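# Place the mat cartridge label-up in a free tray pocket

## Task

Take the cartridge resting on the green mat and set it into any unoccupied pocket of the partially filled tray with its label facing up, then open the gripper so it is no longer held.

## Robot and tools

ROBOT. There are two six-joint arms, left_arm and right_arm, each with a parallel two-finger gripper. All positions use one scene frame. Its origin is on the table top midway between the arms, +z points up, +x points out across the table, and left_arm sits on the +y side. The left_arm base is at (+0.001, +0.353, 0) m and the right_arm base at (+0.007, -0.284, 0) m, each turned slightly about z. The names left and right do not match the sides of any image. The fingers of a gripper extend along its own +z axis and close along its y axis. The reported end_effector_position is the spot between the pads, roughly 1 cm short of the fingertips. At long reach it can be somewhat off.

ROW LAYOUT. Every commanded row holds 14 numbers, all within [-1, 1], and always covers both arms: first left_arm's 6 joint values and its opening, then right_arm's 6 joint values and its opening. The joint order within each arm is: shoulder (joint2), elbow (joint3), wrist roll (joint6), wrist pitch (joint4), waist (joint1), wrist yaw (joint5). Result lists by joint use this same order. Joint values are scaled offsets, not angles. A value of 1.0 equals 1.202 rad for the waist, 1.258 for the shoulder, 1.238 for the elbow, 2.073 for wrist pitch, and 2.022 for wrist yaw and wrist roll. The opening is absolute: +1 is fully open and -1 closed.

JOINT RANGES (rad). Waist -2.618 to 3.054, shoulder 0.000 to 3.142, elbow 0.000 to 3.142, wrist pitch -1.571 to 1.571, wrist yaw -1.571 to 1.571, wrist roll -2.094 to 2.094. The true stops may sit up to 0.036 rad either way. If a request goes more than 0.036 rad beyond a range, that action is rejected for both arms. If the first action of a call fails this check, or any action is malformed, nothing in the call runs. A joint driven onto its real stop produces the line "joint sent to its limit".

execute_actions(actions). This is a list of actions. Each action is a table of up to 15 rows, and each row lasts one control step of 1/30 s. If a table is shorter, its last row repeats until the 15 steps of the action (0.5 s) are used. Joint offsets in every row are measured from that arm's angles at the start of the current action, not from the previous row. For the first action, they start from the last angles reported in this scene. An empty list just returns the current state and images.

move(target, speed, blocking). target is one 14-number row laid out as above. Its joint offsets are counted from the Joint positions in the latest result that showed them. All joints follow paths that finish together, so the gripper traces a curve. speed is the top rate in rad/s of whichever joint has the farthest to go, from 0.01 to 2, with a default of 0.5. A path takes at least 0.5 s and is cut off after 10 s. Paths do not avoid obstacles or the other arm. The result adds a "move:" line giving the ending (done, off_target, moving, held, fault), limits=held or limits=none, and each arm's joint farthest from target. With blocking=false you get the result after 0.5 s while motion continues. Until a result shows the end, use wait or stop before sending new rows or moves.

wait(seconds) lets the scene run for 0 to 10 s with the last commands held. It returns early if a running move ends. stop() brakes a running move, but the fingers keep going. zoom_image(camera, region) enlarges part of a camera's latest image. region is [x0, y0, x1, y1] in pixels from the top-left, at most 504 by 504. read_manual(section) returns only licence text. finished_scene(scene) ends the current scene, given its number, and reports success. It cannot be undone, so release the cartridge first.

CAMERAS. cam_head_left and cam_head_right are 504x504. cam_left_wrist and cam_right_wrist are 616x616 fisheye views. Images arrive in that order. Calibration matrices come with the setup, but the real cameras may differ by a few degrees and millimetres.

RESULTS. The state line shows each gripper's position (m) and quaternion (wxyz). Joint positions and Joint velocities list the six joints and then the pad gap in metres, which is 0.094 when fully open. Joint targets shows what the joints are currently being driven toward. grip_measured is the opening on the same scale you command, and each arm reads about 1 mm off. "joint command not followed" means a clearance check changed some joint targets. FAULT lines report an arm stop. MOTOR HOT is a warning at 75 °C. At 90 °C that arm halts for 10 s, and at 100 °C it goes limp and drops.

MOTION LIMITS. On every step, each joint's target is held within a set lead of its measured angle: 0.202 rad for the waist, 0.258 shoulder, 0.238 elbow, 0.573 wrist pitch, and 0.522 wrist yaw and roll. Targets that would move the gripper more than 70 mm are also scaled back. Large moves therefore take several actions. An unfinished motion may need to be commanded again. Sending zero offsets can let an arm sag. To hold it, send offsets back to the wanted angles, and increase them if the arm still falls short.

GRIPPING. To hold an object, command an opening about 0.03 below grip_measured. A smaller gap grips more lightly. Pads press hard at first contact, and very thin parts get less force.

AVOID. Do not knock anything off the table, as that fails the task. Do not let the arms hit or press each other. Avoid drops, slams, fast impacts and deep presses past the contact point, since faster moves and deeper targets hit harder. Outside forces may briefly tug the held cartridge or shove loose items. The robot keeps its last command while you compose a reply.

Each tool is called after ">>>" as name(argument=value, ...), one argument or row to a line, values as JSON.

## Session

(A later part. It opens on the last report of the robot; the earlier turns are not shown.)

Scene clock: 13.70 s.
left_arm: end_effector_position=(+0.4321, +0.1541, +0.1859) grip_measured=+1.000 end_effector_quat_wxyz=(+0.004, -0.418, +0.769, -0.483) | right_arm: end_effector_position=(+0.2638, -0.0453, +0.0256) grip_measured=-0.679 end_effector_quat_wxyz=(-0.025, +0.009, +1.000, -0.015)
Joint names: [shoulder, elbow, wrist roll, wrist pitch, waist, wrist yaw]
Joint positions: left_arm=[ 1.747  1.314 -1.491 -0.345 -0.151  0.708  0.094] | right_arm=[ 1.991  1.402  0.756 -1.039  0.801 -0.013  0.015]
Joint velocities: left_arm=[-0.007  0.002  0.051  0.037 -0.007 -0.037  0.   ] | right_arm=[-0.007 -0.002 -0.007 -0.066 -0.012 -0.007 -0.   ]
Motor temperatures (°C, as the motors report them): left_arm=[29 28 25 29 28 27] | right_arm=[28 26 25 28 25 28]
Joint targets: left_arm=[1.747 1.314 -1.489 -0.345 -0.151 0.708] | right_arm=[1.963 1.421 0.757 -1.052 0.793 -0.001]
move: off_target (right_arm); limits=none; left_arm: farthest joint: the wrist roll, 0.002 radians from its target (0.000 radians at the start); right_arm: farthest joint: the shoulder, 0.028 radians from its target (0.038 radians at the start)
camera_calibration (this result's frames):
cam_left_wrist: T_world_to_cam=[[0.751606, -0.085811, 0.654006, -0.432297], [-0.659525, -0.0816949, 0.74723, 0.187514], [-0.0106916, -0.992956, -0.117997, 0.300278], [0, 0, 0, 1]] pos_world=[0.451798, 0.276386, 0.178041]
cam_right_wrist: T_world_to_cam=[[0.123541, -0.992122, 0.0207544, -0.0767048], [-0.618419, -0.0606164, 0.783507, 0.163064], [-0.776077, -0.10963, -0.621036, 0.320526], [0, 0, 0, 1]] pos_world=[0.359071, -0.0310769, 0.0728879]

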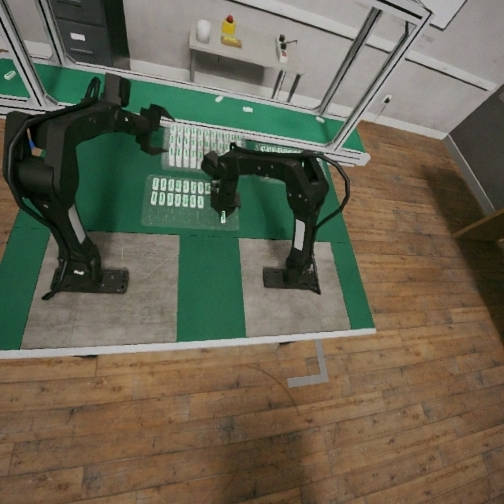

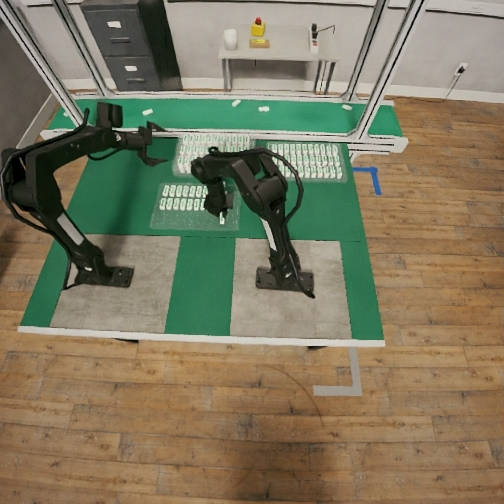

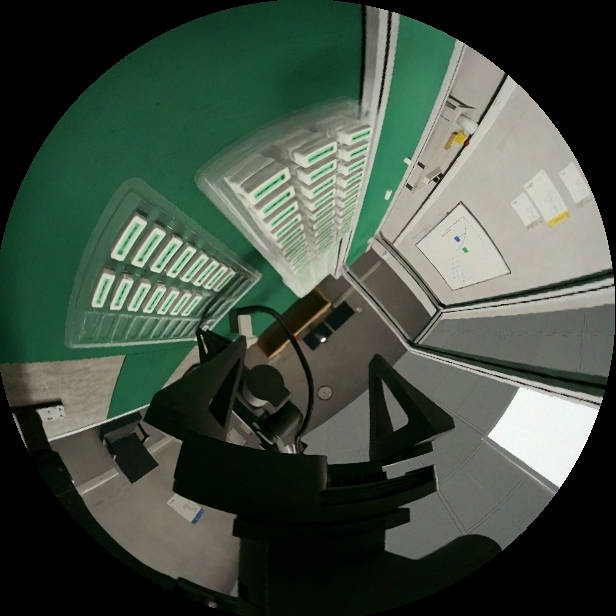

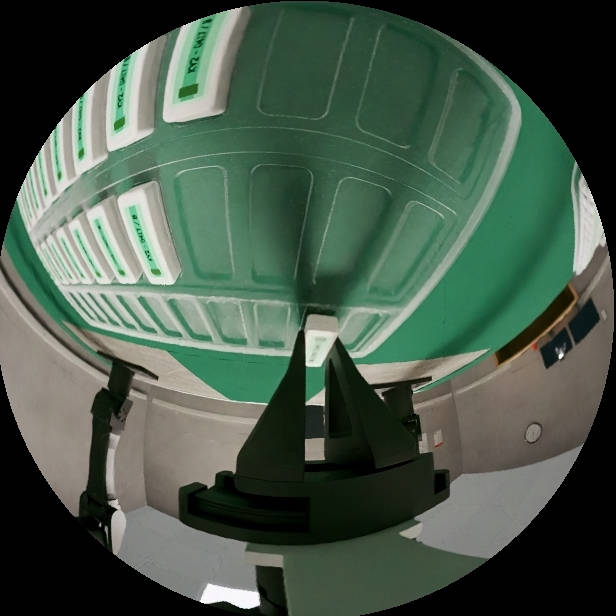

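Looks centred; lower.

>>> move(
  target=[0,0,0,0,0,0,1, 0.035,0.015,0,0,0,0.006,-0.8],
  speed=0.15,
)

>>> zoom_image(
  camera="cam_right_wrist",
  region=[200, 180, 420, 400],
)

Scene clock: 14.47 s.
left_arm: end_effector_position=(+0.4321, +0.1541, +0.1859) grip_measured=+1.000 end_effector_quat_wxyz=(+0.003, -0.419, +0.769, -0.483) | right_arm: end_effector_position=(+0.2631, -0.0459, +0.0210) grip_measured=-0.679 end_effector_quat_wxyz=(-0.031, +0.009, +0.999, -0.020)
Joint names: [shoulder, elbow, wrist roll, wrist pitch, waist, wrist yaw]
Joint positions: left_arm=[ 1.747  1.314 -1.493 -0.345 -0.151  0.708  0.094] | right_arm=[ 2.007  1.405  0.756 -1.041  0.801 -0.013  0.015]
Joint velocities: left_arm=[-0.012 -0.022 -0.022  0.037 -0.002  0.051  0.   ] | right_arm=[ 0.002  0.012 -0.037 -0.007  0.007 -0.007  0.   ]
Motor temperatures (°C, as the motors report them): left_arm=[29 28 25 29 28 27] | right_arm=[28 26 25 28 25 28]
Joint targets: left_arm=[1.747 1.314 -1.491 -0.345 -0.151 0.708] | right_arm=[2.035 1.421 0.756 -1.039 0.801 -0.001]
move: off_target (right_arm); limits=none; left_arm: farthest joint: the wrist roll, 0.002 radians from its target (0.000 radians at the start); right_arm: farthest joint: the shoulder, 0.028 radians from its target (0.044 radians at the start)
camera_calibration (this result's frames):
cam_left_wrist: T_world_to_cam=[[0.752817, -0.0842805, 0.652812, -0.432834], [-0.658158, -0.0817965, 0.748423, 0.186717], [-0.00967974, -0.993079, -0.117048, 0.299684], [0, 0, 0, 1]] pos_world=[0.451636, 0.276403, 0.177893]
cam_right_wrist: T_world_to_cam=[[0.123816, -0.991871, 0.0293379, -0.0774158], [-0.609764, -0.0527263, 0.790827, 0.164099], [-0.782852, -0.115807, -0.611336, 0.31834], [0, 0, 0, 1]] pos_world=[0.358861, -0.0312683, 0.06711]

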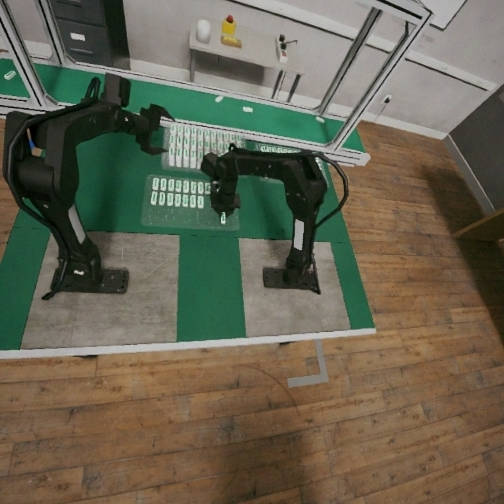

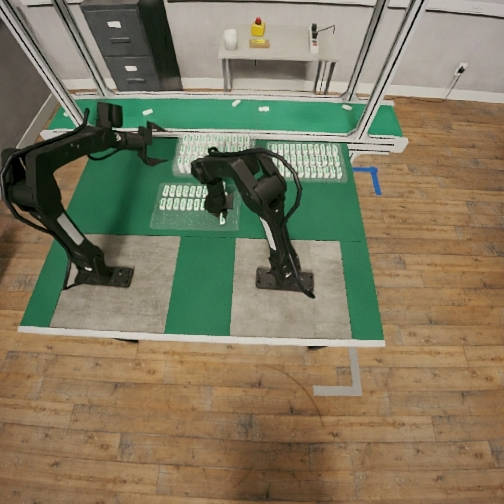

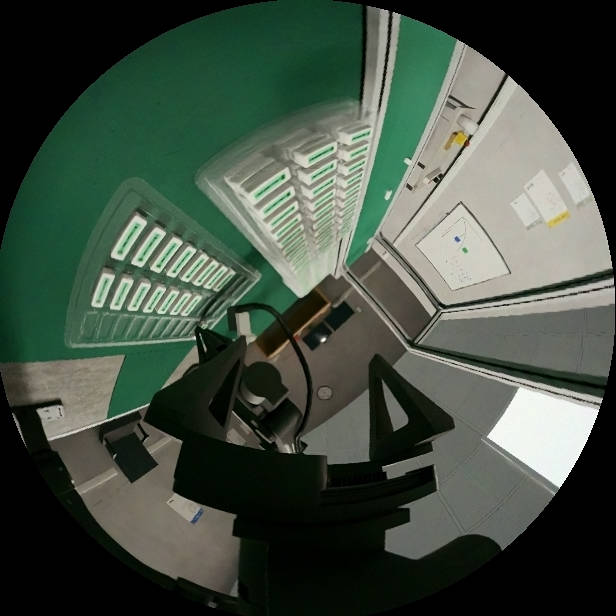

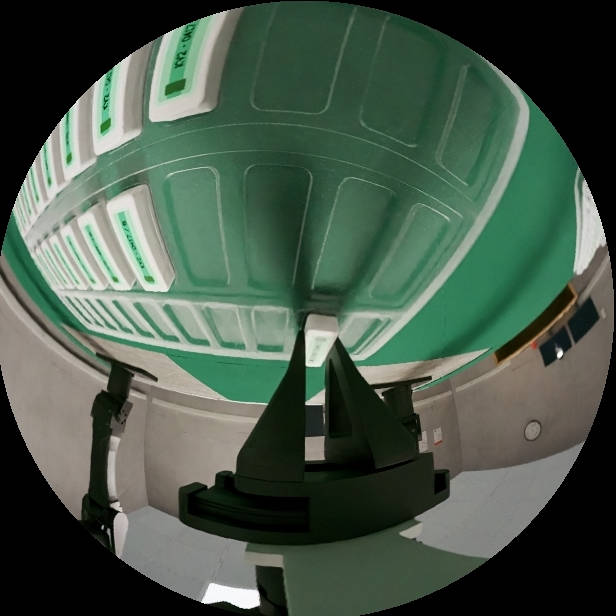

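Region (200, 180, 420, 400) of cam_right_wrist's 616x616 image, scaled by 2.291, with more detail than that image has.

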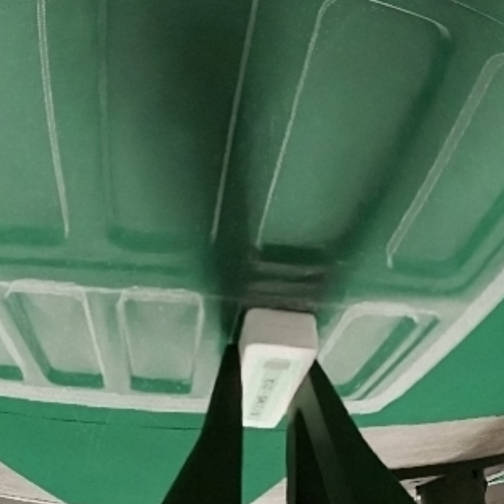

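Release and lift to inspect.

>>> execute_actions(
  actions=[
    [[0,0,0,0,0,0,1,0,0,0,0,0,0,-0.3]],
    [[0,0,0,0,0,0,1,-0.08,0,0,0,0,0,-0.3]],
    [[0,0,0,0,0,0,1,-0.05,0,0,0,0,0,-0.3]],
    [[0,0,0,0,0,0,1,0,0,0,0,0,0,-0.3]],
  ],
)

>>> zoom_image(
  camera="cam_right_wrist",
  region=[200, 180, 420, 400],
)

Scene clock: 17.83 s.
left_arm: end_effector_position=(+0.4321, +0.1541, +0.1859) grip_measured=+1.000 end_effector_quat_wxyz=(+0.001, -0.422, +0.767, -0.483) | right_arm: end_effector_position=(+0.2687, -0.0452, +0.0637) grip_measured=-0.302 end_effector_quat_wxyz=(+0.015, +0.010, +1.000, +0.013)
Joint names: [shoulder, elbow, wrist roll, wrist pitch, waist, wrist yaw]
Joint positions: left_arm=[ 1.747  1.314 -1.502 -0.345 -0.151  0.708  0.094] | right_arm=[ 1.875  1.401  0.756 -1.057  0.798  0.001  0.033]
Joint velocities: left_arm=[-0.007  0.012  0.051  0.037 -0.017  0.022  0.   ] | right_arm=[-0.022 -0.017  0.022 -0.022  0.007 -0.007  0.001]
Motor temperatures (°C, as the motors report them): left_arm=[29 28 25 30 28 27] | right_arm=[29 26 25 28 25 28]
Joint targets: left_arm=[1.747 1.314 -1.500 -0.345 -0.151 0.708] | right_arm=[1.875 1.401 0.756 -1.057 0.798 0.001]
camera_calibration (this result's frames):
cam_left_wrist: T_world_to_cam=[[0.757423, -0.0784101, 0.6482, -0.434872], [-0.652899, -0.0821601, 0.752976, 0.183654], [-0.00578473, -0.99353, -0.113424, 0.297396], [0, 0, 0, 1]] pos_world=[0.45101, 0.276463, 0.177329]
cam_right_wrist: T_world_to_cam=[[0.1215, -0.992312, -0.0235312, -0.0747023], [-0.679329, -0.100416, 0.726931, 0.154392], [-0.723706, -0.0723371, -0.686307, 0.339752], [0, 0, 0, 1]] pos_world=[0.35984, -0.0340478, 0.119184]

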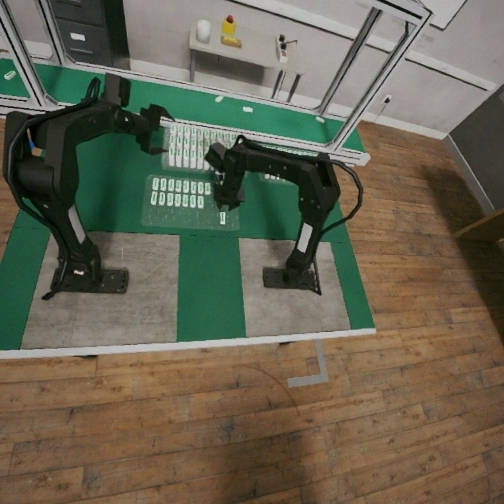

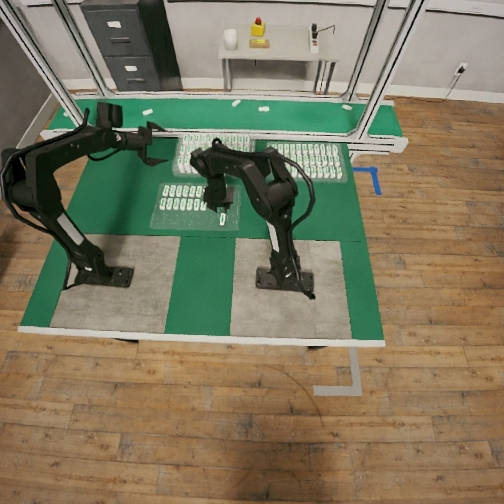

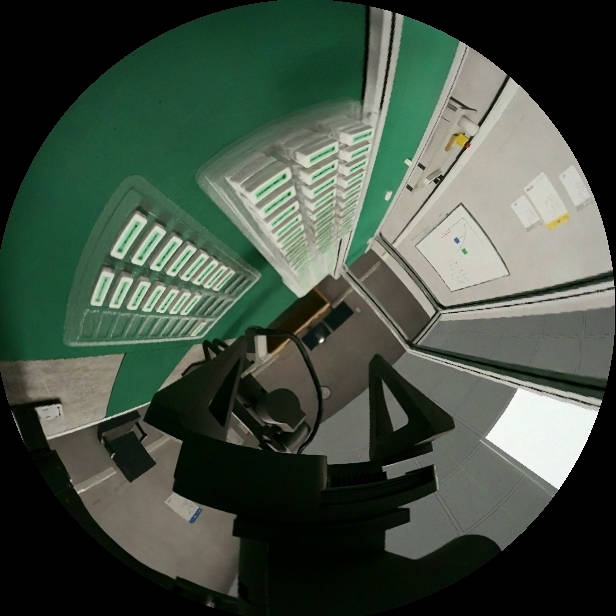

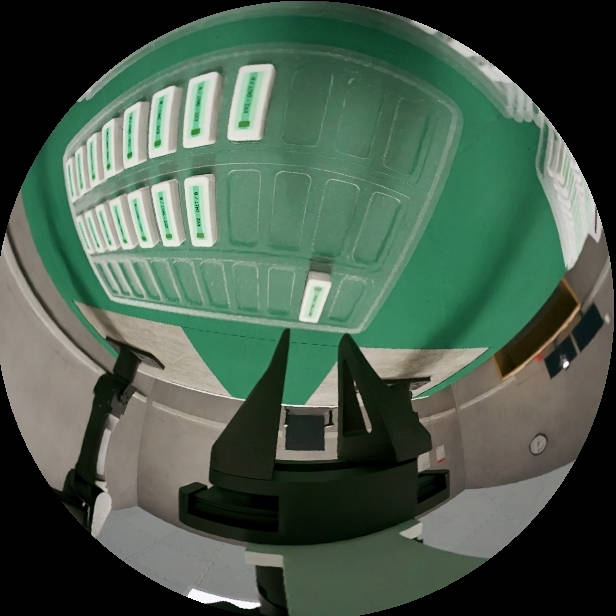

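Region (200, 180, 420, 400) of cam_right_wrist's 616x616 image, scaled by 2.291, with more detail than that image has.

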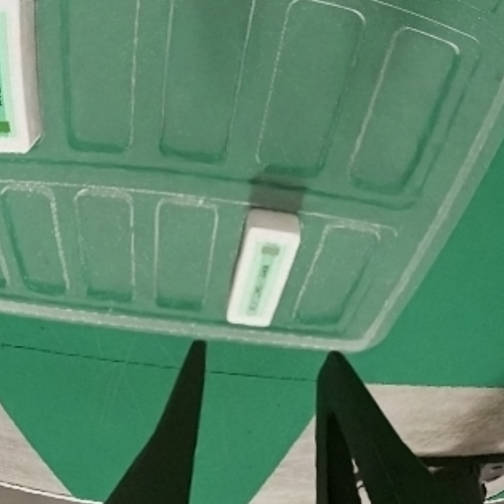

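Appears seated in the pocket.

>>> finished_scene(
  scene=2,
)

The scene is finished: the task was done.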